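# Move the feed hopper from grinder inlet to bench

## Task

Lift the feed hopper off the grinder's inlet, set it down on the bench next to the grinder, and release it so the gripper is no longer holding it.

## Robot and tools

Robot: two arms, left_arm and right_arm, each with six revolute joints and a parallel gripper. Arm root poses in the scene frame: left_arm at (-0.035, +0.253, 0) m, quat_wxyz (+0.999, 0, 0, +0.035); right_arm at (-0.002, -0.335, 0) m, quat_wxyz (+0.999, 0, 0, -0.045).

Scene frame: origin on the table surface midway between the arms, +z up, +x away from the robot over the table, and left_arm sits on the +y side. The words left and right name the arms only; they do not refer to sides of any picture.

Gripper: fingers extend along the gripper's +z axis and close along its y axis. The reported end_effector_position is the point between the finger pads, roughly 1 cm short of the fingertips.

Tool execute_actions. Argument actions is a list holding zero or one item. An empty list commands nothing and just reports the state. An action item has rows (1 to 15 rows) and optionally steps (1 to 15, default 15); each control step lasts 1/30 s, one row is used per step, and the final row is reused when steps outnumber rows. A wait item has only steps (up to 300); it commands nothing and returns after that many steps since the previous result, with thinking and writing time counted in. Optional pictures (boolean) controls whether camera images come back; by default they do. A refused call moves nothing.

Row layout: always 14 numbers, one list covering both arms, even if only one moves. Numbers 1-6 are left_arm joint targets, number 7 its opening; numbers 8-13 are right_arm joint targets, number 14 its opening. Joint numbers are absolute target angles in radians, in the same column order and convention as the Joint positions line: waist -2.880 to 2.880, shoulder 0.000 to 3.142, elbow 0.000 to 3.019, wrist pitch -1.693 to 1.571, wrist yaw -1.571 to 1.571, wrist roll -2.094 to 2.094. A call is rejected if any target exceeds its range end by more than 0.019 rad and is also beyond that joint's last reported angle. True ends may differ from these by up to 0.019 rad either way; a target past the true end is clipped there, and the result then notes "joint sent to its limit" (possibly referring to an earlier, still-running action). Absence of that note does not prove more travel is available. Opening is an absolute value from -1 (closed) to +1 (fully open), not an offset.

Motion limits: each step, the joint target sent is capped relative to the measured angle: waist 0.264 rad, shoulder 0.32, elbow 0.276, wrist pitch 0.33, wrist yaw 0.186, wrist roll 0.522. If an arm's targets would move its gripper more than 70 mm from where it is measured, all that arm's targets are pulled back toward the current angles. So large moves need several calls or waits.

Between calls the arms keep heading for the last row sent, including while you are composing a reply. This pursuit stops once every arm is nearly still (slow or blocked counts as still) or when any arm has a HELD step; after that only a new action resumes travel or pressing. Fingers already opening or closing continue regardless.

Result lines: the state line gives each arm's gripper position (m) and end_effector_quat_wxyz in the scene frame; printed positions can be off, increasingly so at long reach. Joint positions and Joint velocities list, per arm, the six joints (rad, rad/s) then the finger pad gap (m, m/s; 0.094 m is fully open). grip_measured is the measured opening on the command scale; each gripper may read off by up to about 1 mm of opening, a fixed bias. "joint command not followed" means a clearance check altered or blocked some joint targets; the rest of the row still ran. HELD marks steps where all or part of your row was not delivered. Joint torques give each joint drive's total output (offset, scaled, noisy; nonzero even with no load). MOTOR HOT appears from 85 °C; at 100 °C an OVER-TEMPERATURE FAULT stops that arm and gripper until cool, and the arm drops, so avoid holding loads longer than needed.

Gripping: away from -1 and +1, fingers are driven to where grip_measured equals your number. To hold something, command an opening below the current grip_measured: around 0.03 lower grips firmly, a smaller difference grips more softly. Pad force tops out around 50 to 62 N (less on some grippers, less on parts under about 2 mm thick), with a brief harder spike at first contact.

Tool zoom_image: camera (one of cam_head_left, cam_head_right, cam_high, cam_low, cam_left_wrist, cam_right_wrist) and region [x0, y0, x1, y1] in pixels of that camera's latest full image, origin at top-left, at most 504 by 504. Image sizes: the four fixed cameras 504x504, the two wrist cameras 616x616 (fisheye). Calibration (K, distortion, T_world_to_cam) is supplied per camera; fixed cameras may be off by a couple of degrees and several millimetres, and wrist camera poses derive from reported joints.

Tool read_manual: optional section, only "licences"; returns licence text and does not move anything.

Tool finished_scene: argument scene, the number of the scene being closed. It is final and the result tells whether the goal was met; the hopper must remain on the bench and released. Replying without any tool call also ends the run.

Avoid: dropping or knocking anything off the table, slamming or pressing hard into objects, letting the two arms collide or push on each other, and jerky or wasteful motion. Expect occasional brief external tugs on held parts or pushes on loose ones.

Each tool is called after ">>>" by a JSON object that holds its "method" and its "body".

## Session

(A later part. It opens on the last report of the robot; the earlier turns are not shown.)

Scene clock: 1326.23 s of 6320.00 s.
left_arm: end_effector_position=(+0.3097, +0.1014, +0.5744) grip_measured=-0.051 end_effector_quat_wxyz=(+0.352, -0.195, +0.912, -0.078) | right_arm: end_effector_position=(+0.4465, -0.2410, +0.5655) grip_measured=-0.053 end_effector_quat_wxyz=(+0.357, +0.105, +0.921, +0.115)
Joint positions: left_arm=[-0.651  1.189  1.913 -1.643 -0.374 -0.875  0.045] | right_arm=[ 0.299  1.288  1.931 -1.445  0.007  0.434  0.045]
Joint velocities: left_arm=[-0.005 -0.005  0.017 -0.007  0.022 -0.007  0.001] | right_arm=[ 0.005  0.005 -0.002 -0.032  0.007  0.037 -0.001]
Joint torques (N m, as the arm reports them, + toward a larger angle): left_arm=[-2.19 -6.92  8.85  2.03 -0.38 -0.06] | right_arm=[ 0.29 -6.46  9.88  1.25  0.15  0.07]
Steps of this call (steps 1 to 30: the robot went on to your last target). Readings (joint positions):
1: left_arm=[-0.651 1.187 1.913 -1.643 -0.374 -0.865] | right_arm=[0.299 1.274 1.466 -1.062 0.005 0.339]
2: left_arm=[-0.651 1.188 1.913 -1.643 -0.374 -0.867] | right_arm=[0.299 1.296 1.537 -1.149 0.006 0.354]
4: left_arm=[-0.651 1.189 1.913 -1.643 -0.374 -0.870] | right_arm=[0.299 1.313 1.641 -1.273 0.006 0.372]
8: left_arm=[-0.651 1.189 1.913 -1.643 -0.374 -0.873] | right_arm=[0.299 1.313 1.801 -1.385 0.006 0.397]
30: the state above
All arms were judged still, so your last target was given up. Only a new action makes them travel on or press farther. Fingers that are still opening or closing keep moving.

>>> {"method": "execute_actions", "body": {"actions": [{"rows":[[-0.651,1.189,1.913,-1.635,-0.377,-0.885,-0.05,0.33,1.29,1.955,-1.452,0.012,0.445,-0.05],[-0.651,1.189,1.913,-1.635,-0.377,-0.885,-0.05,0.36,1.29,1.955,-1.452,0.012,0.445,-0.05],[-0.651,1.189,1.913,-1.635,-0.377,-0.885,-0.05,0.4,1.29,1.955,-1.452,0.012,0.445,-0.05],[-0.651,1.189,1.913,-1.635,-0.377,-0.885,-0.05,0.44,1.29,1.955,-1.452,0.012,0.445,-0.05],[-0.651,1.189,1.913,-1.635,-0.377,-0.885,-0.05,0.48,1.29,1.955,-1.452,0.012,0.445,-0.05],[-0.651,1.189,1.913,-1.635,-0.377,-0.885,-0.05,0.52,1.29,1.955,-1.452,0.012,0.445,-0.05],[-0.651,1.189,1.913,-1.635,-0.377,-0.885,-0.05,0.56,1.29,1.955,-1.452,0.012,0.445,-0.05],[-0.651,1.189,1.913,-1.635,-0.377,-0.885,-0.05,0.6,1.29,1.955,-1.452,0.012,0.445,-0.05],[-0.651,1.189,1.913,-1.635,-0.377,-0.885,-0.05,0.64,1.29,1.955,-1.452,0.012,0.445,-0.05],[-0.651,1.189,1.913,-1.635,-0.377,-0.885,-0.05,0.67,1.29,1.955,-1.452,0.012,0.445,-0.05],[-0.651,1.189,1.913,-1.635,-0.377,-0.885,-0.05,0.7,1.29,1.955,-1.452,0.012,0.445,-0.05],[-0.651,1.189,1.913,-1.635,-0.377,-0.885,-0.05,0.72,1.29,1.955,-1.452,0.012,0.445,-0.05],[-0.651,1.189,1.913,-1.635,-0.377,-0.885,-0.05,0.735,1.29,1.955,-1.452,0.012,0.445,-0.05],[-0.651,1.189,1.913,-1.635,-0.377,-0.885,-0.05,0.745,1.29,1.955,-1.452,0.012,0.445,-0.05],[-0.651,1.189,1.913,-1.635,-0.377,-0.885,-0.05,0.75,1.29,1.955,-1.452,0.012,0.445,-0.05]],"steps":15}], "pictures": false}}

>>> {"method": "execute_actions", "body": {"actions": [{"steps":12}]}}

Scene clock: 1336.50 s of 6320.00 s.
left_arm: end_effector_position=(+0.3097, +0.1014, +0.5744) grip_measured=-0.051 end_effector_quat_wxyz=(+0.352, -0.195, +0.912, -0.078) | right_arm: end_effector_position=(+0.3627, -0.0573, +0.5655) grip_measured=-0.053 end_effector_quat_wxyz=(+0.323, -0.099, +0.922, +0.190)
Joint positions: left_arm=[-0.651  1.189  1.913 -1.643 -0.374 -0.875  0.045] | right_arm=[ 0.746  1.288  1.931 -1.445  0.012  0.436  0.045]
Joint velocities: left_arm=[ 0.005  0.015 -0.007 -0.002  0.051 -0.007 -0.001] | right_arm=[ 0.327 -0.005 -0.017 -0.002  0.007  0.007  0.   ]
Joint torques (N m, as the arm reports them, + toward a larger angle): left_arm=[-1.56 -6.93  8.92  1.67 -0.37 -0.06] | right_arm=[-2.7  -7.25  9.8   1.43  0.02  0.08]
Steps of this call (steps 1 to 90: nothing new was sent; then 6.77 s passed at rest; steps 91 to 105: all 15 steps of this action). Readings (joint positions):
91: left_arm=[-0.651 1.189 1.913 -1.643 -0.374 -0.875] | right_arm=[0.301 1.288 1.931 -1.445 0.008 0.435]
92: left_arm=[-0.651 1.189 1.913 -1.643 -0.374 -0.875] | right_arm=[0.306 1.288 1.931 -1.445 0.010 0.435]
94: left_arm=[-0.651 1.189 1.913 -1.643 -0.374 -0.875] | right_arm=[0.341 1.288 1.931 -1.445 0.013 0.436]
98: left_arm=[-0.651 1.189 1.913 -1.643 -0.374 -0.875] | right_arm=[0.504 1.288 1.931 -1.445 0.013 0.436]
105: the state above

Scene clock: 1336.90 s of 6320.00 s.
left_arm: end_effector_position=(+0.3097, +0.1014, +0.5744) grip_measured=-0.051 end_effector_quat_wxyz=(+0.352, -0.195, +0.912, -0.078) | right_arm: end_effector_position=(+0.3599, -0.0537, +0.5655) grip_measured=-0.053 end_effector_quat_wxyz=(+0.323, -0.104, +0.921, +0.192)
Joint positions: left_arm=[-0.651  1.189  1.913 -1.643 -0.374 -0.875  0.045] | right_arm=[ 0.756  1.288  1.931 -1.445  0.012  0.436  0.045]
Joint velocities: left_arm=[-0.005  0.005  0.012  0.007  0.007  0.037  0.   ] | right_arm=[-0.015 -0.005 -0.007 -0.002 -0.037 -0.081 -0.   ]
Joint torques (N m, as the arm reports them, + toward a larger angle): left_arm=[-1.57 -6.9   8.91  1.64 -0.37 -0.07] | right_arm=[-0.2  -7.56  9.86  1.23 -0.04  0.08]
Steps of this call (steps 1 to 12: the robot went on to your last target). Readings (joint positions):
1: left_arm=[-0.651 1.189 1.913 -1.643 -0.374 -0.875] | right_arm=[0.754 1.288 1.931 -1.445 0.012 0.436]
2: left_arm=[-0.651 1.189 1.913 -1.643 -0.374 -0.875] | right_arm=[0.756 1.288 1.931 -1.445 0.012 0.436]
4: left_arm=[-0.651 1.189 1.913 -1.643 -0.374 -0.875] | right_arm=[0.756 1.288 1.931 -1.445 0.012 0.436]
8: left_arm=[-0.651 1.189 1.913 -1.643 -0.374 -0.875] | right_arm=[0.756 1.288 1.931 -1.445 0.012 0.436]
12: the state above
camera_calibration (this result's frames):
cam_left_wrist: T_world_to_cam=[[0.30349, -0.91381, 0.2699, -0.152943], [-0.942343, -0.329775, -0.0569077, 0.364264], [0.141009, -0.237067, -0.961205, 0.656148], [0, 0, 0, 1]] pos_world=[0.297156, 0.135915, 0.692701]
cam_right_wrist: T_world_to_cam=[[0.301531, -0.91012, -0.284185, 0.00127299], [-0.953456, -0.287701, -0.0902745, 0.379902], [0.000400494, 0.298178, -0.95451, 0.677906], [0, 0, 0, 1]] pos_world=[0.361564, -0.0916801, 0.681725]

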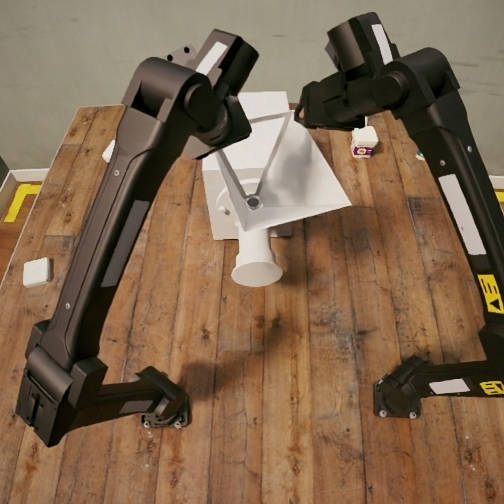

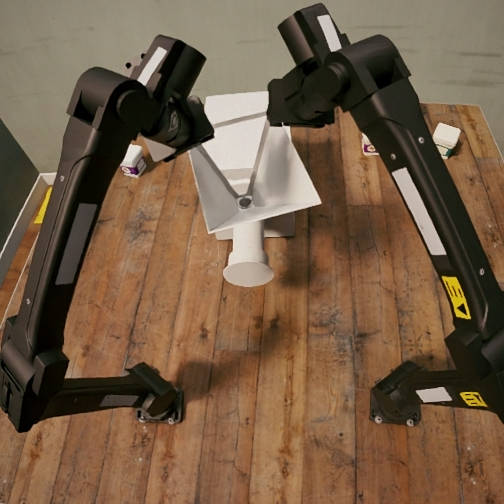

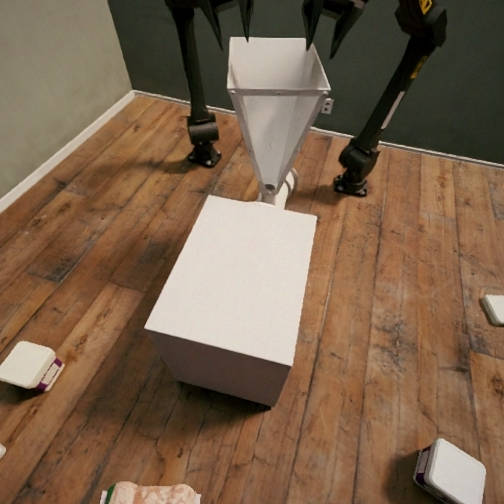

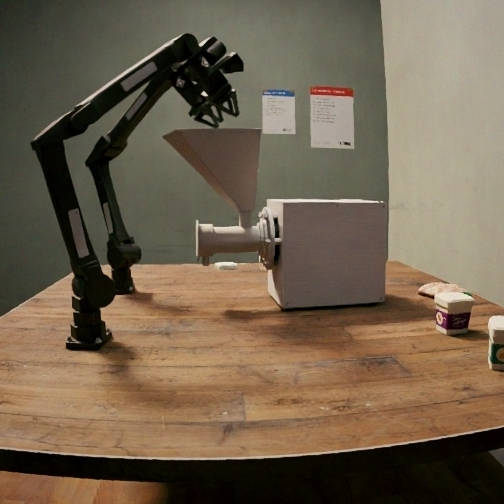

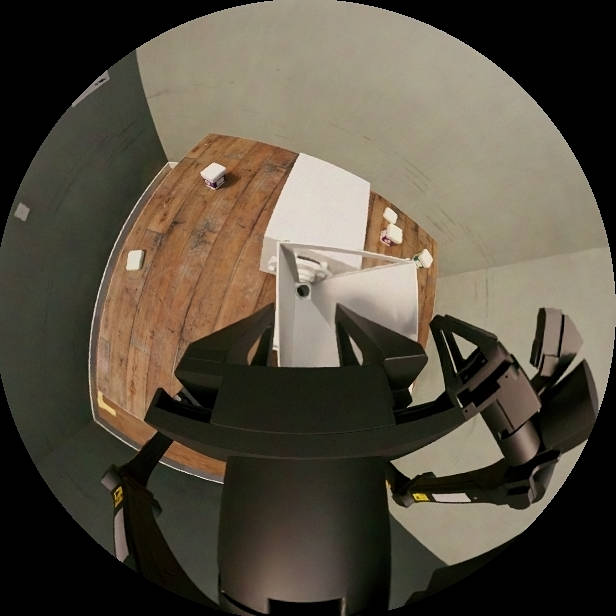

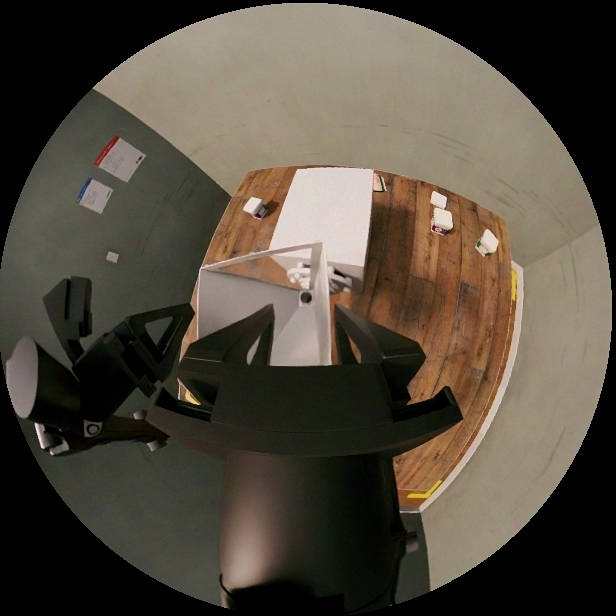

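>>> {"method": "execute_actions", "body": {"actions": []}}

Scene clock: 1351.43 s of 6320.00 s.
left_arm: end_effector_position=(+0.3097, +0.1014, +0.5744) grip_measured=-0.051 end_effector_quat_wxyz=(+0.352, -0.195, +0.912, -0.078) | right_arm: end_effector_position=(+0.3599, -0.0537, +0.5655) grip_measured=-0.053 end_effector_quat_wxyz=(+0.323, -0.104, +0.921, +0.192)
Joint positions: left_arm=[-0.651  1.189  1.913 -1.643 -0.374 -0.875  0.045] | right_arm=[ 0.756  1.288  1.931 -1.445  0.012  0.436  0.045]
Joint velocities: left_arm=[-0.015 -0.015 -0.002 -0.002 -0.066  0.022  0.   ] | right_arm=[-0.015 -0.005  0.017  0.007 -0.037  0.051 -0.001]
Joint torques (N m, as the arm reports them, + toward a larger angle): left_arm=[-1.53 -6.9   8.92  1.66 -0.37 -0.07] | right_arm=[ 0.14 -7.19 10.06  1.22  0.01  0.08]
Steps of this call (steps 1 to 15: the robot went on to your last target; steps 16 to 90: nothing new was sent; then 11.53 s passed at rest). Readings (joint positions):
1: left_arm=[-0.651 1.189 1.913 -1.643 -0.374 -0.875] | right_arm=[0.756 1.288 1.931 -1.445 0.012 0.436]
2: left_arm=[-0.651 1.189 1.913 -1.643 -0.374 -0.875] | right_arm=[0.756 1.288 1.931 -1.445 0.012 0.436]
4: left_arm=[-0.651 1.189 1.913 -1.643 -0.374 -0.875] | right_arm=[0.756 1.288 1.931 -1.445 0.012 0.436]
8: left_arm=[-0.651 1.189 1.913 -1.643 -0.374 -0.875] | right_arm=[0.756 1.288 1.931 -1.445 0.012 0.436]
90: the state above
All arms were judged still, so your last target was given up. Only a new action makes them travel on or press farther. Fingers that are still opening or closing keep moving.
camera_calibration (this result's frames):
cam_left_wrist: T_world_to_cam=[[0.30349, -0.91381, 0.2699, -0.152943], [-0.942343, -0.329775, -0.0569077, 0.364264], [0.141009, -0.237067, -0.961205, 0.656148], [0, 0, 0, 1]] pos_world=[0.297156, 0.135915, 0.692701]
cam_right_wrist: T_world_to_cam=[[0.301531, -0.91012, -0.284185, 0.00127299], [-0.953456, -0.287701, -0.0902745, 0.379902], [0.000400494, 0.298178, -0.95451, 0.677906], [0, 0, 0, 1]] pos_world=[0.361564, -0.0916801, 0.681725]

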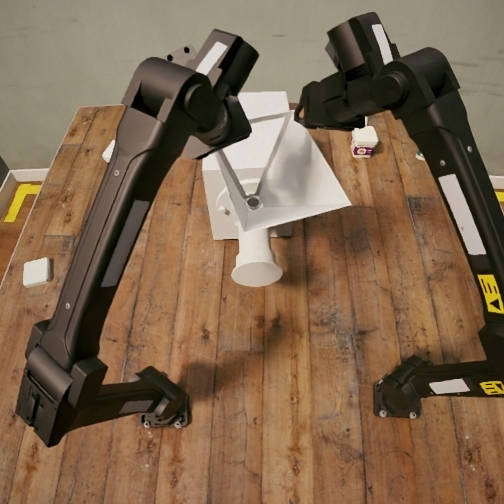

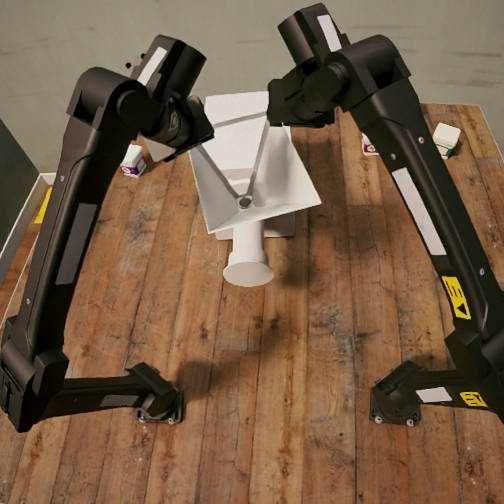

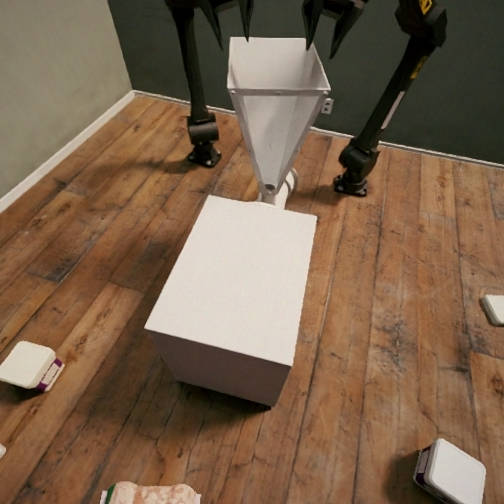

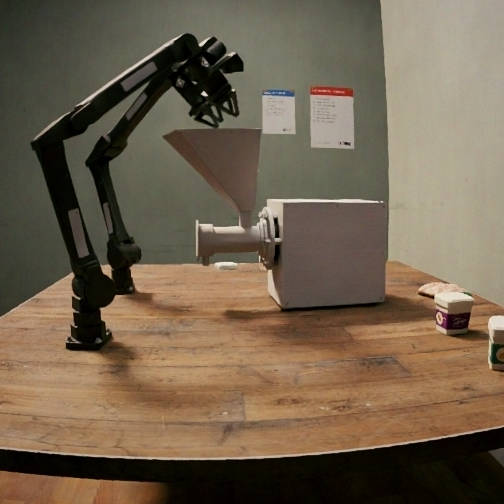

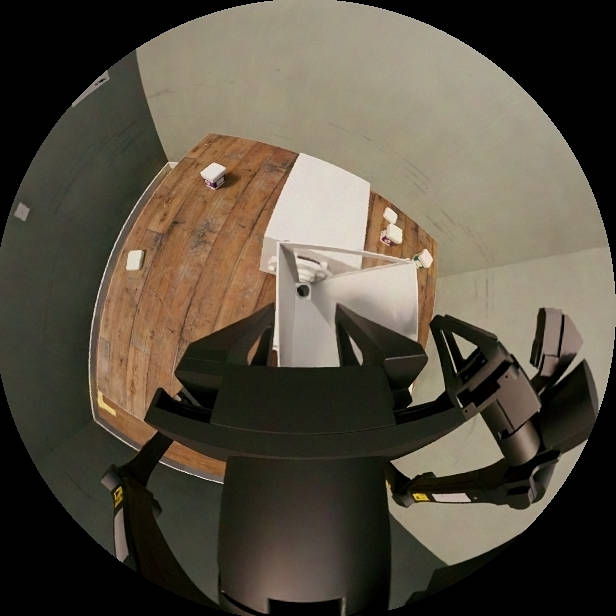

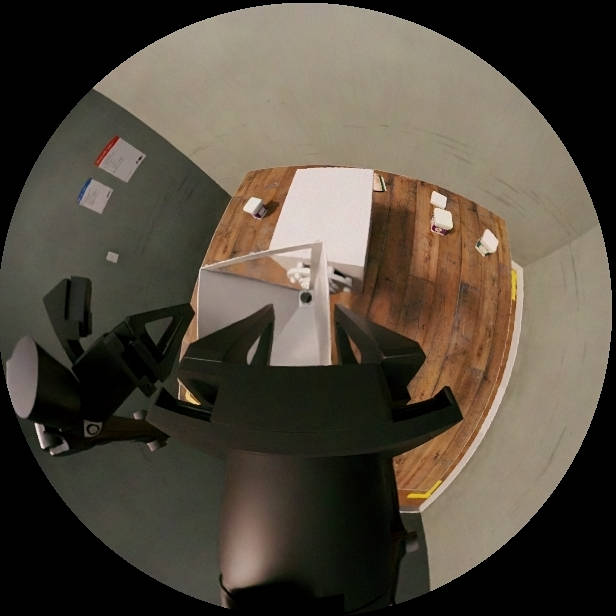

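>>> {"method": "zoom_image", "body": {"camera": "cam_low", "region": [250, 80, 370, 160]}}

>>> {"method": "zoom_image", "body": {"camera": "cam_low", "region": [190, 180, 300, 280]}}

Region (250, 80, 370, 160) of cam_low's 504x504 image, scaled by 4.200, with more detail than that image has.

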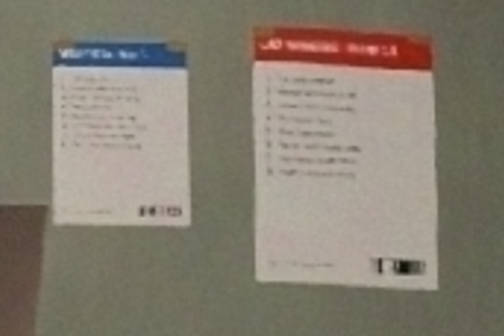

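Region (190, 180, 300, 280) of cam_low's 504x504 image, scaled by 4.582, with more detail than that image has; it fills the top 458 rows of this view, and the rest is white.

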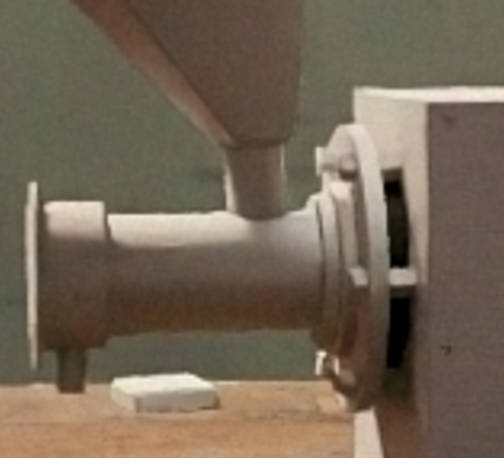

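>>> {"method": "execute_actions", "body": {"actions": [{"rows": [[-0.651,1.18,1.89,-1.63,-0.377,-0.885,0.1,0.75,1.285,1.91,-1.435,0.012,0.445,0.1],[-0.651,1.17,1.86,-1.61,-0.377,-0.885,0.2,0.75,1.278,1.88,-1.42,0.012,0.445,0.2],[-0.651,1.16,1.83,-1.59,-0.377,-0.885,0.25,0.75,1.27,1.85,-1.40,0.012,0.445,0.25],[-0.651,1.15,1.80,-1.575,-0.377,-0.885,0.25,0.75,1.262,1.82,-1.38,0.012,0.445,0.25],[-0.65,1.135,1.778,-1.55,-0.377,-0.885,0.25,0.75,1.252,1.788,-1.355,0.012,0.445,0.25]], "steps": 15}]}}

Scene clock: 1360.57 s of 6320.00 s.
left_arm: end_effector_position=(+0.3124, +0.0997, +0.5400) grip_measured=+0.248 end_effector_quat_wxyz=(+0.346, -0.194, +0.915, -0.072) | right_arm: end_effector_position=(+0.3642, -0.0504, +0.5174) grip_measured=+0.247 end_effector_quat_wxyz=(+0.304, -0.105, +0.930, +0.180)
Joint positions: left_arm=[-0.651  1.146  1.776 -1.567 -0.375 -0.876  0.059] | right_arm=[ 0.756  1.258  1.78  -1.372  0.012  0.436  0.059]
Joint velocities: left_arm=[ 0.005 -0.024 -0.002  0.007 -0.051  0.007  0.   ] | right_arm=[-0.005 -0.005 -0.007  0.032 -0.051  0.066  0.   ]
Joint torques (N m, as the arm reports them, + toward a larger angle): left_arm=[-1.5  -7.43  9.74  1.99 -0.36 -0.07] | right_arm=[-0.45 -7.47  9.21  1.54  0.    0.08]
Steps of this call (steps 1 to 90: nothing new was sent; then 5.63 s passed at rest; steps 91 to 105: all 15 steps of this action). Readings (joint positions):
91: left_arm=[-0.651 1.188 1.910 -1.643 -0.374 -0.875] | right_arm=[0.756 1.288 1.929 -1.445 0.012 0.436]
92: left_arm=[-0.651 1.185 1.900 -1.638 -0.374 -0.875] | right_arm=[0.756 1.285 1.921 -1.442 0.012 0.436]
94: left_arm=[-0.651 1.169 1.856 -1.614 -0.375 -0.875] | right_arm=[0.756 1.273 1.880 -1.420 0.012 0.436]
98: left_arm=[-0.651 1.148 1.781 -1.578 -0.375 -0.876] | right_arm=[0.756 1.257 1.794 -1.383 0.012 0.436]
105: the state above
camera_calibration (this result's frames):
cam_left_wrist: T_world_to_cam=[[0.307941, -0.916297, 0.256072, -0.139697], [-0.942952, -0.329741, -0.0459537, 0.358551], [0.126545, -0.227313, -0.965565, 0.62822], [0, 0, 0, 1]] pos_world=[0.301617, 0.133027, 0.658836]
cam_right_wrist: T_world_to_cam=[[0.291089, -0.918323, -0.268236, -0.0154805], [-0.956025, -0.289718, -0.0456059, 0.358315], [-0.035832, 0.269716, -0.962273, 0.646823], [0, 0, 0, 1]] pos_world=[0.370241, -0.0848641, 0.634609]

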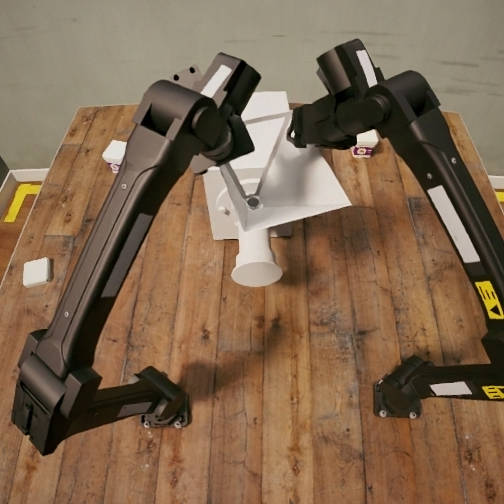

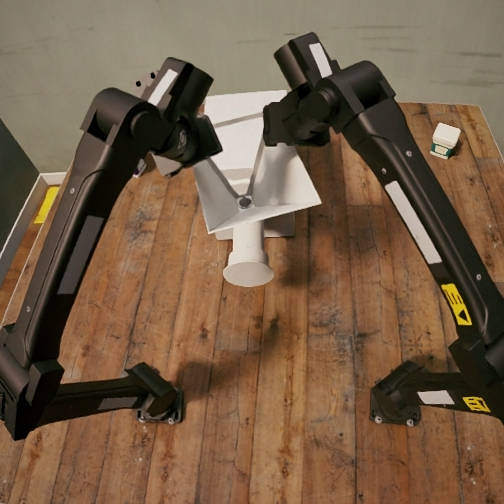

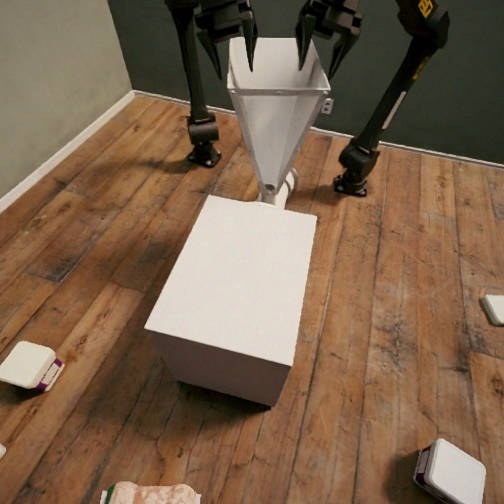

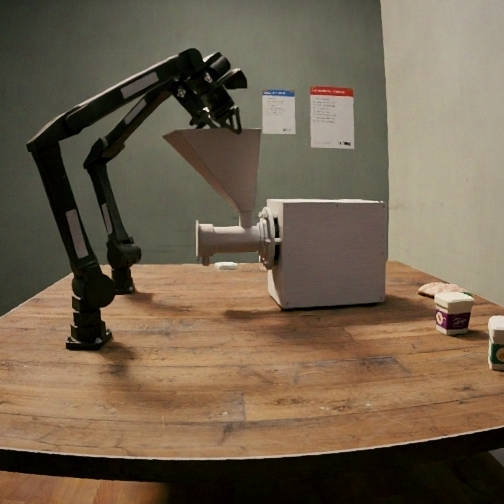

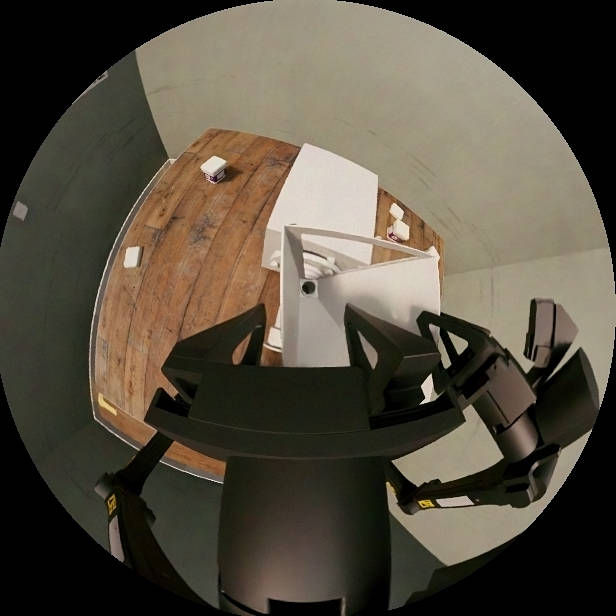

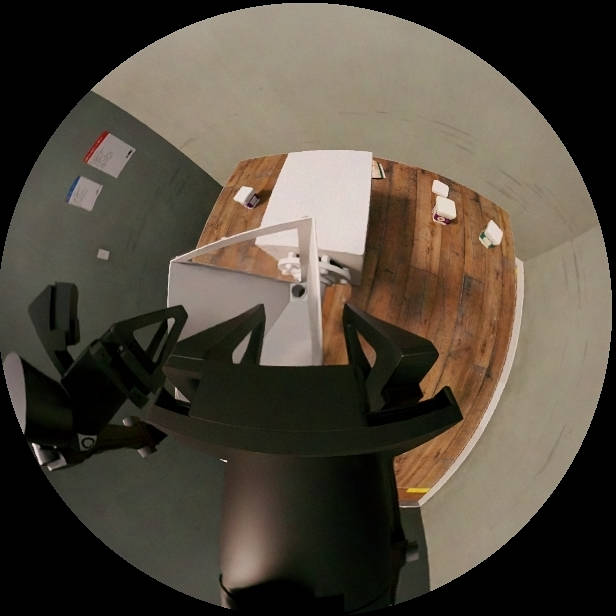

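>>> {"method": "execute_actions", "body": {"actions": [{"rows": [[-0.645,1.13,1.76,-1.54,-0.377,-0.885,0.25,0.745,1.248,1.76,-1.34,0.012,0.445,0.25],[-0.638,1.12,1.735,-1.525,-0.377,-0.885,0.25,0.74,1.24,1.74,-1.325,0.012,0.445,0.25],[-0.63,1.11,1.71,-1.51,-0.377,-0.885,0.25,0.735,1.232,1.72,-1.31,0.012,0.445,0.25],[-0.625,1.10,1.685,-1.49,-0.377,-0.885,0.25,0.733,1.224,1.70,-1.295,0.012,0.445,0.25],[-0.622,1.09,1.665,-1.475,-0.377,-0.885,0.25,0.733,1.216,1.68,-1.28,0.012,0.445,0.25],[-0.622,1.08,1.647,-1.462,-0.377,-0.885,0.25,0.733,1.208,1.665,-1.264,0.012,0.445,0.25]], "steps": 15}]}}

Scene clock: 1368.80 s of 6320.00 s.
left_arm: end_effector_position=(+0.3138, +0.1071, +0.5127) grip_measured=+0.248 end_effector_quat_wxyz=(+0.352, -0.204, +0.911, -0.073) | right_arm: end_effector_position=(+0.3685, -0.0542, +0.4934) grip_measured=+0.247 end_effector_quat_wxyz=(+0.312, -0.099, +0.927, +0.182)
Joint positions: left_arm=[-0.632  1.092  1.647 -1.479 -0.375 -0.876  0.059] | right_arm=[ 0.743  1.218  1.667 -1.281  0.012  0.436  0.059]
Joint velocities: left_arm=[-0.005 -0.015  0.012  0.002  0.007 -0.022 -0.   ] | right_arm=[-0.015 -0.005 -0.002  0.012 -0.022 -0.007 -0.001]
Joint torques (N m, as the arm reports them, + toward a larger angle): left_arm=[-0.75 -7.83  9.82  1.96 -0.35 -0.06] | right_arm=[-0.1  -8.59  9.02  2.13 -0.05  0.11]
Steps of this call (steps 1 to 15: the robot went on to your last target; steps 16 to 90: nothing new was sent; then 4.73 s passed at rest; steps 91 to 105: all 15 steps of this action). Readings (joint positions):
91: left_arm=[-0.651 1.145 1.774 -1.564 -0.375 -0.876] | right_arm=[0.756 1.258 1.778 -1.368 0.012 0.436]
92: left_arm=[-0.651 1.142 1.767 -1.556 -0.375 -0.876] | right_arm=[0.755 1.255 1.771 -1.359 0.012 0.436]
94: left_arm=[-0.649 1.127 1.731 -1.531 -0.375 -0.876] | right_arm=[0.753 1.245 1.741 -1.334 0.012 0.436]
98: left_arm=[-0.635 1.095 1.654 -1.490 -0.375 -0.876] | right_arm=[0.745 1.224 1.672 -1.293 0.012 0.436]
105: the state above
camera_calibration (this result's frames):
cam_left_wrist: T_world_to_cam=[[0.321978, -0.908467, 0.266491, -0.136972], [-0.936042, -0.347676, -0.0542865, 0.365118], [0.14197, -0.231968, -0.962307, 0.597352], [0, 0, 0, 1]] pos_world=[0.301062, 0.141074, 0.631159]
cam_right_wrist: T_world_to_cam=[[0.283801, -0.918786, -0.274387, -0.0209777], [-0.958703, -0.277424, -0.0626406, 0.370316], [-0.0185682, 0.280833, -0.959577, 0.617829], [0, 0, 0, 1]] pos_world=[0.372448, -0.0900464, 0.610295]

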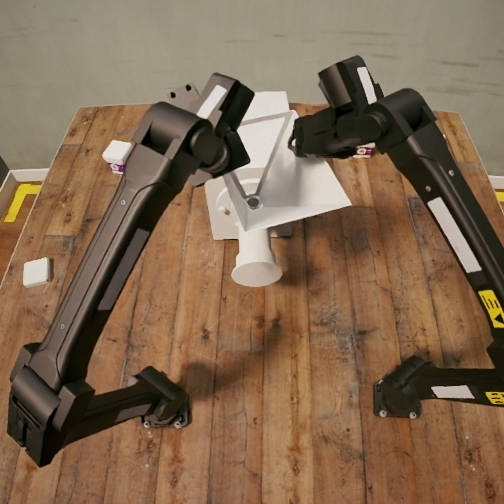

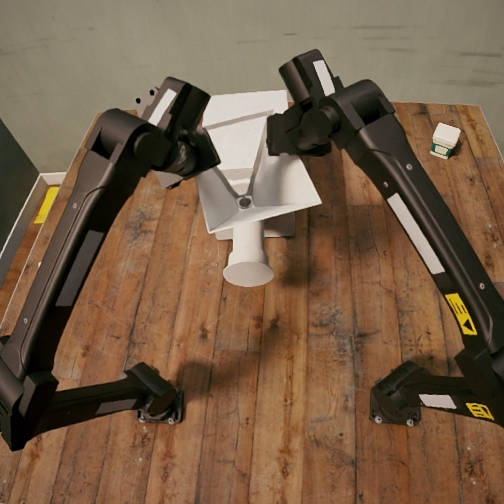

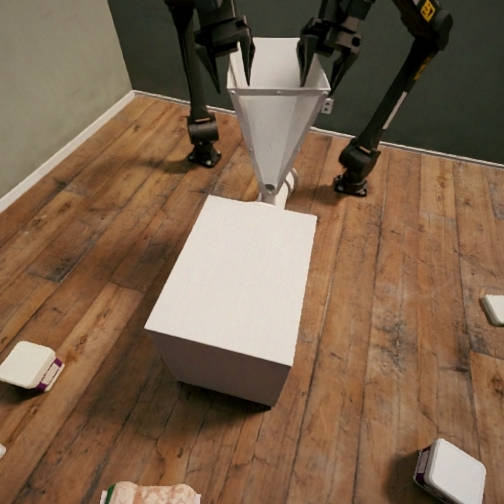

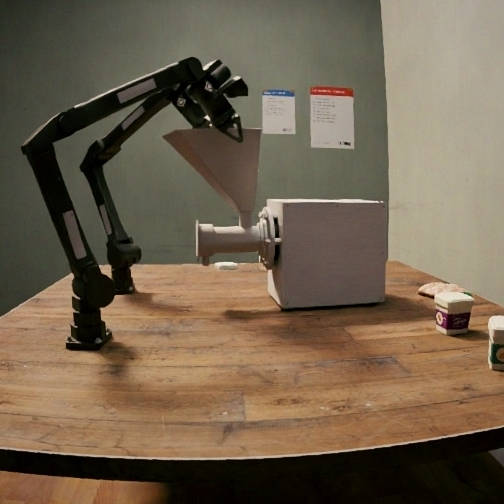

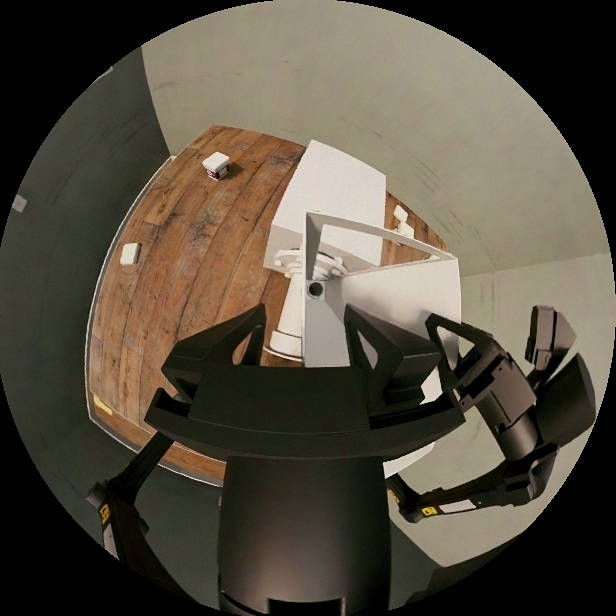

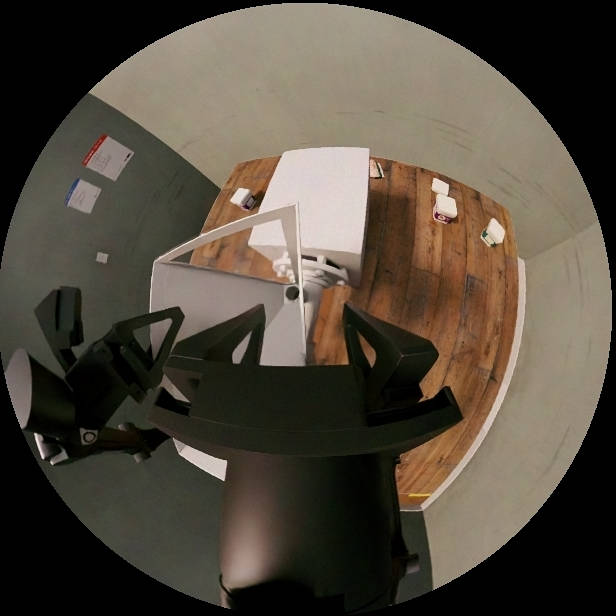

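>>> {"method": "execute_actions", "body": {"actions": [{"rows": [[-0.622,1.072,1.625,-1.448,-0.377,-0.885,0.1,0.733,1.2,1.645,-1.25,0.012,0.445,0.1],[-0.622,1.064,1.603,-1.435,-0.377,-0.885,-0.1,0.733,1.194,1.625,-1.236,0.012,0.445,-0.1],[-0.622,1.064,1.603,-1.435,-0.377,-0.885,-0.3,0.733,1.194,1.625,-1.236,0.012,0.445,-0.3],[-0.622,1.064,1.603,-1.435,-0.377,-0.885,-0.5,0.733,1.194,1.625,-1.236,0.012,0.445,-0.5],[-0.622,1.064,1.603,-1.435,-0.377,-0.885,-0.65,0.733,1.194,1.625,-1.236,0.012,0.445,-0.65],[-0.622,1.064,1.603,-1.435,-0.377,-0.885,-0.75,0.733,1.194,1.625,-1.236,0.012,0.445,-0.75]], "steps": 15}]}}

Scene clock: 1375.17 s of 6320.00 s.
left_arm: end_effector_position=(+0.3121, +0.1085, +0.5061) grip_measured=-0.748 end_effector_quat_wxyz=(+0.356, -0.205, +0.909, -0.077) | right_arm: end_effector_position=(+0.3672, -0.0570, +0.4908) grip_measured=-0.747 end_effector_quat_wxyz=(+0.319, -0.097, +0.924, +0.187)
Joint positions: left_arm=[-0.632  1.07   1.608 -1.449 -0.375 -0.877  0.012] | right_arm=[ 0.74   1.197  1.633 -1.25   0.011  0.437  0.012]
Joint velocities: left_arm=[-0.005 -0.015 -0.012 -0.007 -0.037 -0.022  0.   ] | right_arm=[-0.015 -0.005 -0.002  0.007 -0.051  0.037 -0.   ]
Joint torques (N m, as the arm reports them, + toward a larger angle): left_arm=[-0.6  -6.66  9.29  1.95 -0.33 -0.05] | right_arm=[ 0.08 -7.17  8.28  2.05  0.02  0.11]
Steps of this call (steps 1 to 15: the robot went on to your last target; steps 16 to 90: nothing new was sent; then 2.87 s passed at rest; steps 91 to 105: all 15 steps of this action). Readings (joint positions):
91: left_arm=[-0.632 1.091 1.644 -1.475 -0.375 -0.876] | right_arm=[0.743 1.217 1.665 -1.277 0.012 0.436]
92: left_arm=[-0.632 1.087 1.636 -1.466 -0.375 -0.876] | right_arm=[0.743 1.214 1.657 -1.268 0.012 0.436]
94: left_arm=[-0.632 1.077 1.615 -1.456 -0.375 -0.876] | right_arm=[0.741 1.205 1.644 -1.256 0.014 0.436]
98: left_arm=[-0.632 1.071 1.609 -1.450 -0.375 -0.877] | right_arm=[0.740 1.197 1.634 -1.251 0.010 0.436]
105: the state above
camera_calibration (this result's frames):
cam_left_wrist: T_world_to_cam=[[0.320542, -0.906149, 0.275948, -0.138047], [-0.934945, -0.349435, -0.061429, 0.367066], [0.15209, -0.238305, -0.959208, 0.587564], [0, 0, 0, 1]] pos_world=[0.298074, 0.143194, 0.624238]
cam_right_wrist: T_world_to_cam=[[0.285056, -0.916225, -0.281558, -0.0206469], [-0.958502, -0.273743, -0.0796161, 0.376597], [-0.00412828, 0.292569, -0.956235, 0.609801], [0, 0, 0, 1]] pos_world=[0.369372, -0.0942358, 0.607283]

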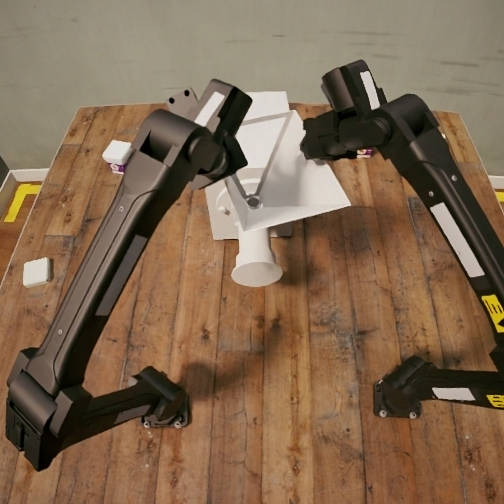

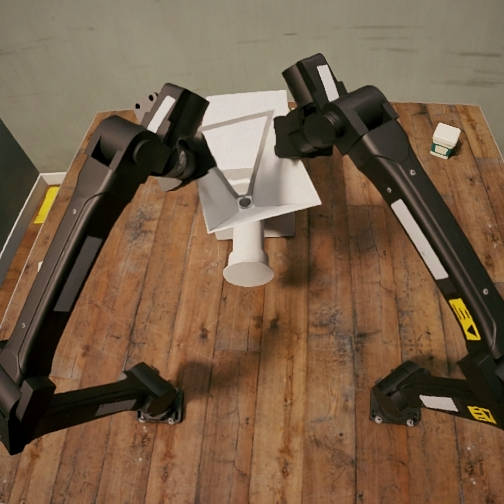

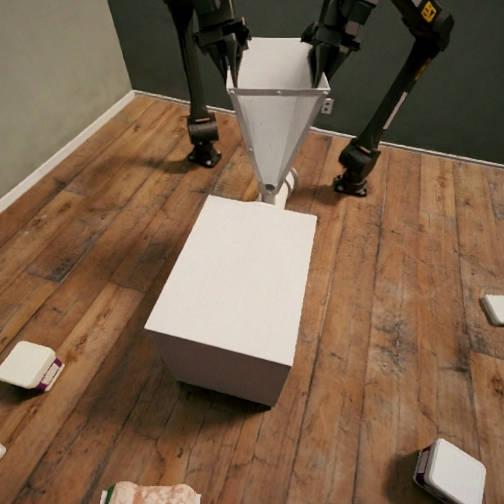

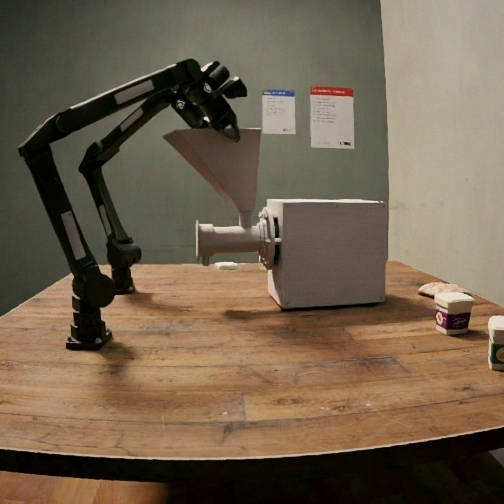

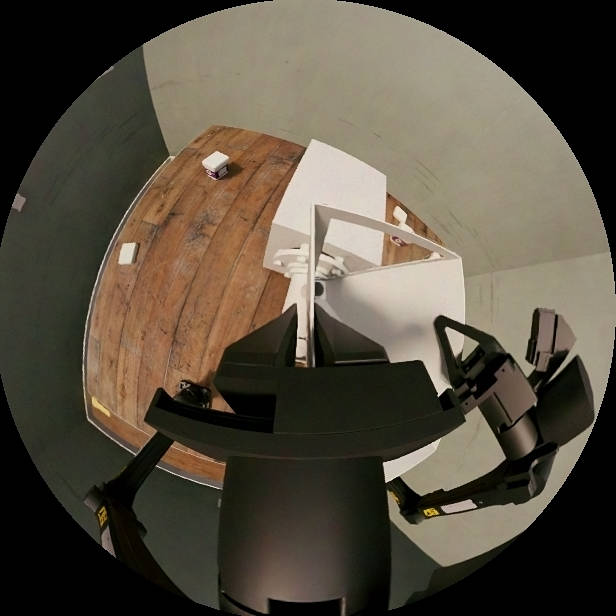

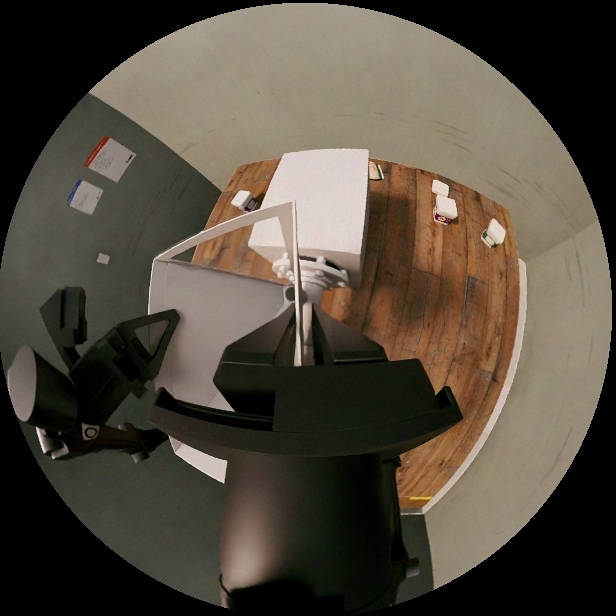

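>>> {"method": "execute_actions", "body": {"actions": [{"rows": [[-0.64,1.068,1.61,-1.44,-0.377,-0.885,-0.78,0.75,1.197,1.635,-1.242,0.012,0.445,-0.78],[-0.65,1.068,1.61,-1.44,-0.377,-0.885,-0.82,0.757,1.197,1.635,-1.242,0.012,0.445,-0.82],[-0.65,1.068,1.61,-1.44,-0.377,-0.885,-0.86,0.757,1.197,1.635,-1.242,0.012,0.445,-0.86],[-0.65,1.068,1.61,-1.44,-0.377,-0.885,-0.9,0.757,1.197,1.635,-1.242,0.012,0.445,-0.9],[-0.65,1.068,1.61,-1.44,-0.377,-0.885,-0.93,0.757,1.197,1.635,-1.242,0.012,0.445,-0.93],[-0.65,1.068,1.61,-1.44,-0.377,-0.885,-0.96,0.757,1.197,1.635,-1.242,0.012,0.445,-0.96],[-0.65,1.068,1.61,-1.44,-0.377,-0.885,-1,0.757,1.197,1.635,-1.242,0.012,0.445,-1]], "steps": 15}], "pictures": false}}

Scene clock: 1381.77 s of 6320.00 s.
left_arm: end_effector_position=(+0.3115, +0.1053, +0.5067) grip_measured=-0.967 end_effector_quat_wxyz=(+0.356, -0.202, +0.909, -0.080) | right_arm: end_effector_position=(+0.3651, -0.0532, +0.4914) grip_measured=-0.971 end_effector_quat_wxyz=(+0.319, -0.102, +0.923, +0.190)
Joint positions: left_arm=[-0.64   1.07   1.608 -1.445 -0.375 -0.877  0.002] | right_arm=[ 0.748  1.197  1.633 -1.246  0.009  0.435  0.001]
Joint velocities: left_arm=[-0.005 -0.005  0.002 -0.002  0.007 -0.037  0.001] | right_arm=[-0.015  0.005  0.002  0.002  0.037  0.11   0.001]
Joint torques (N m, as the arm reports them, + toward a larger angle): left_arm=[-2.44 -6.5  10.09  1.56 -0.34 -0.05] | right_arm=[ 1.89 -6.81  9.22  1.67  0.11  0.08]
Steps of this call (steps 1 to 15: the robot went on to your last target; steps 16 to 90: nothing new was sent; then 3.10 s passed at rest; steps 91 to 105: all 15 steps of this action). Readings (joint positions):
91: left_arm=[-0.632 1.070 1.608 -1.449 -0.375 -0.877] | right_arm=[0.740 1.197 1.633 -1.250 0.011 0.437]
92: left_arm=[-0.632 1.070 1.608 -1.449 -0.375 -0.877] | right_arm=[0.740 1.197 1.633 -1.250 0.011 0.437]
94: left_arm=[-0.636 1.070 1.608 -1.447 -0.375 -0.877] | right_arm=[0.744 1.197 1.633 -1.248 0.009 0.437]
98: left_arm=[-0.640 1.070 1.608 -1.445 -0.375 -0.877] | right_arm=[0.748 1.197 1.633 -1.246 0.009 0.436]
105: the state above

>>> {"method": "execute_actions", "body": {"actions": [{"rows": [[-0.64,1.06,1.63,-1.44,-0.377,-0.877,-1,0.748,1.187,1.65,-1.24,0.012,0.436,-1],[-0.64,1.05,1.648,-1.432,-0.377,-0.877,-1,0.748,1.175,1.666,-1.231,0.012,0.436,-1],[-0.64,1.042,1.66,-1.425,-0.377,-0.877,-1,0.748,1.165,1.68,-1.223,0.012,0.436,-1],[-0.64,1.034,1.675,-1.418,-0.377,-0.877,-1,0.748,1.155,1.694,-1.215,0.012,0.436,-1],[-0.64,1.026,1.688,-1.412,-0.377,-0.877,-1,0.748,1.145,1.707,-1.208,0.012,0.436,-1]], "steps": 15}], "pictures": false}}

Scene clock: 1387.40 s of 6320.00 s.
left_arm: end_effector_position=(+0.3110, +0.1055, +0.5082) grip_measured=-0.967 end_effector_quat_wxyz=(+0.358, -0.202, +0.908, -0.082) | right_arm: end_effector_position=(+0.3647, -0.0535, +0.4939) grip_measured=-0.971 end_effector_quat_wxyz=(+0.323, -0.102, +0.921, +0.192)
Joint positions: left_arm=[-0.64   1.067  1.608 -1.442 -0.375 -0.877  0.002] | right_arm=[ 0.748  1.193  1.633 -1.242  0.009  0.434  0.001]
Joint velocities: left_arm=[-0.005 -0.005 -0.002 -0.007  0.007  0.007 -0.   ] | right_arm=[ 0.005 -0.015  0.007 -0.012 -0.022 -0.022 -0.   ]
Joint torques (N m, as the arm reports them, + toward a larger angle): left_arm=[-1.58 -9.27 17.55  2.65 -0.34  0.02] | right_arm=[  0.58 -12.14  14.7    2.74   0.12   0.  ]
Steps of this call (steps 1 to 15: the robot went on to your last target; steps 16 to 90: nothing new was sent; then 2.13 s passed at rest; steps 91 to 105: all 15 steps of this action). Readings (joint positions):
91: left_arm=[-0.640 1.070 1.608 -1.445 -0.375 -0.877] | right_arm=[0.748 1.196 1.633 -1.246 0.009 0.435]
92: left_arm=[-0.640 1.070 1.608 -1.445 -0.375 -0.877] | right_arm=[0.748 1.195 1.633 -1.245 0.009 0.434]
94: left_arm=[-0.640 1.068 1.608 -1.443 -0.375 -0.877] | right_arm=[0.748 1.194 1.633 -1.243 0.009 0.434]
98: left_arm=[-0.640 1.067 1.608 -1.442 -0.375 -0.877] | right_arm=[0.748 1.193 1.633 -1.242 0.009 0.434]
105: the state above

>>> {"method": "execute_actions", "body": {"actions": [{"rows": [[-0.64,1.018,1.695,-1.405,-0.377,-0.877,-1,0.748,1.138,1.712,-1.202,0.012,0.436,-1],[-0.64,1.008,1.703,-1.397,-0.377,-0.877,-1,0.748,1.13,1.717,-1.196,0.012,0.436,-1],[-0.64,0.998,1.712,-1.39,-0.377,-0.877,-1,0.748,1.12,1.722,-1.188,0.012,0.436,-1],[-0.64,0.988,1.722,-1.382,-0.377,-0.877,-1,0.748,1.11,1.73,-1.18,0.012,0.436,-1]], "steps": 15}], "pictures": false}}

Scene clock: 1406.20 s of 6320.00 s.
left_arm: end_effector_position=(+0.3109, +0.1055, +0.5091) grip_measured=-0.967 end_effector_quat_wxyz=(+0.360, -0.202, +0.907, -0.083) | right_arm: end_effector_position=(+0.3646, -0.0536, +0.4944) grip_measured=-0.971 end_effector_quat_wxyz=(+0.324, -0.102, +0.921, +0.192)
Joint positions: left_arm=[-0.64   1.066  1.608 -1.439 -0.374 -0.876  0.002] | right_arm=[ 0.748  1.192  1.633 -1.241  0.009  0.434  0.001]
Joint velocities: left_arm=[ 0.005 -0.005 -0.002  0.002 -0.022 -0.007  0.001] | right_arm=[-0.015 -0.005 -0.002 -0.002  0.007 -0.051  0.001]
Joint torques (N m, as the arm reports them, + toward a larger angle): left_arm=[ -1.56 -10.67  18.63   3.42  -0.36   0.01] | right_arm=[  1.06 -13.46  14.7    3.39   0.06   0.02]
Steps of this call (steps 1 to 15: the robot went on to your last target; steps 16 to 90: nothing new was sent; then 15.30 s passed at rest; steps 91 to 105: all 15 steps of this action). Readings (joint positions):
91: left_arm=[-0.640 1.067 1.608 -1.441 -0.375 -0.877] | right_arm=[0.748 1.193 1.633 -1.241 0.009 0.434]
92: left_arm=[-0.640 1.066 1.608 -1.440 -0.375 -0.876] | right_arm=[0.748 1.192 1.633 -1.241 0.009 0.434]
94: left_arm=[-0.640 1.066 1.608 -1.439 -0.374 -0.876] | right_arm=[0.748 1.192 1.633 -1.241 0.009 0.434]
98: left_arm=[-0.640 1.066 1.608 -1.439 -0.374 -0.876] | right_arm=[0.748 1.192 1.633 -1.241 0.009 0.434]
105: the state above


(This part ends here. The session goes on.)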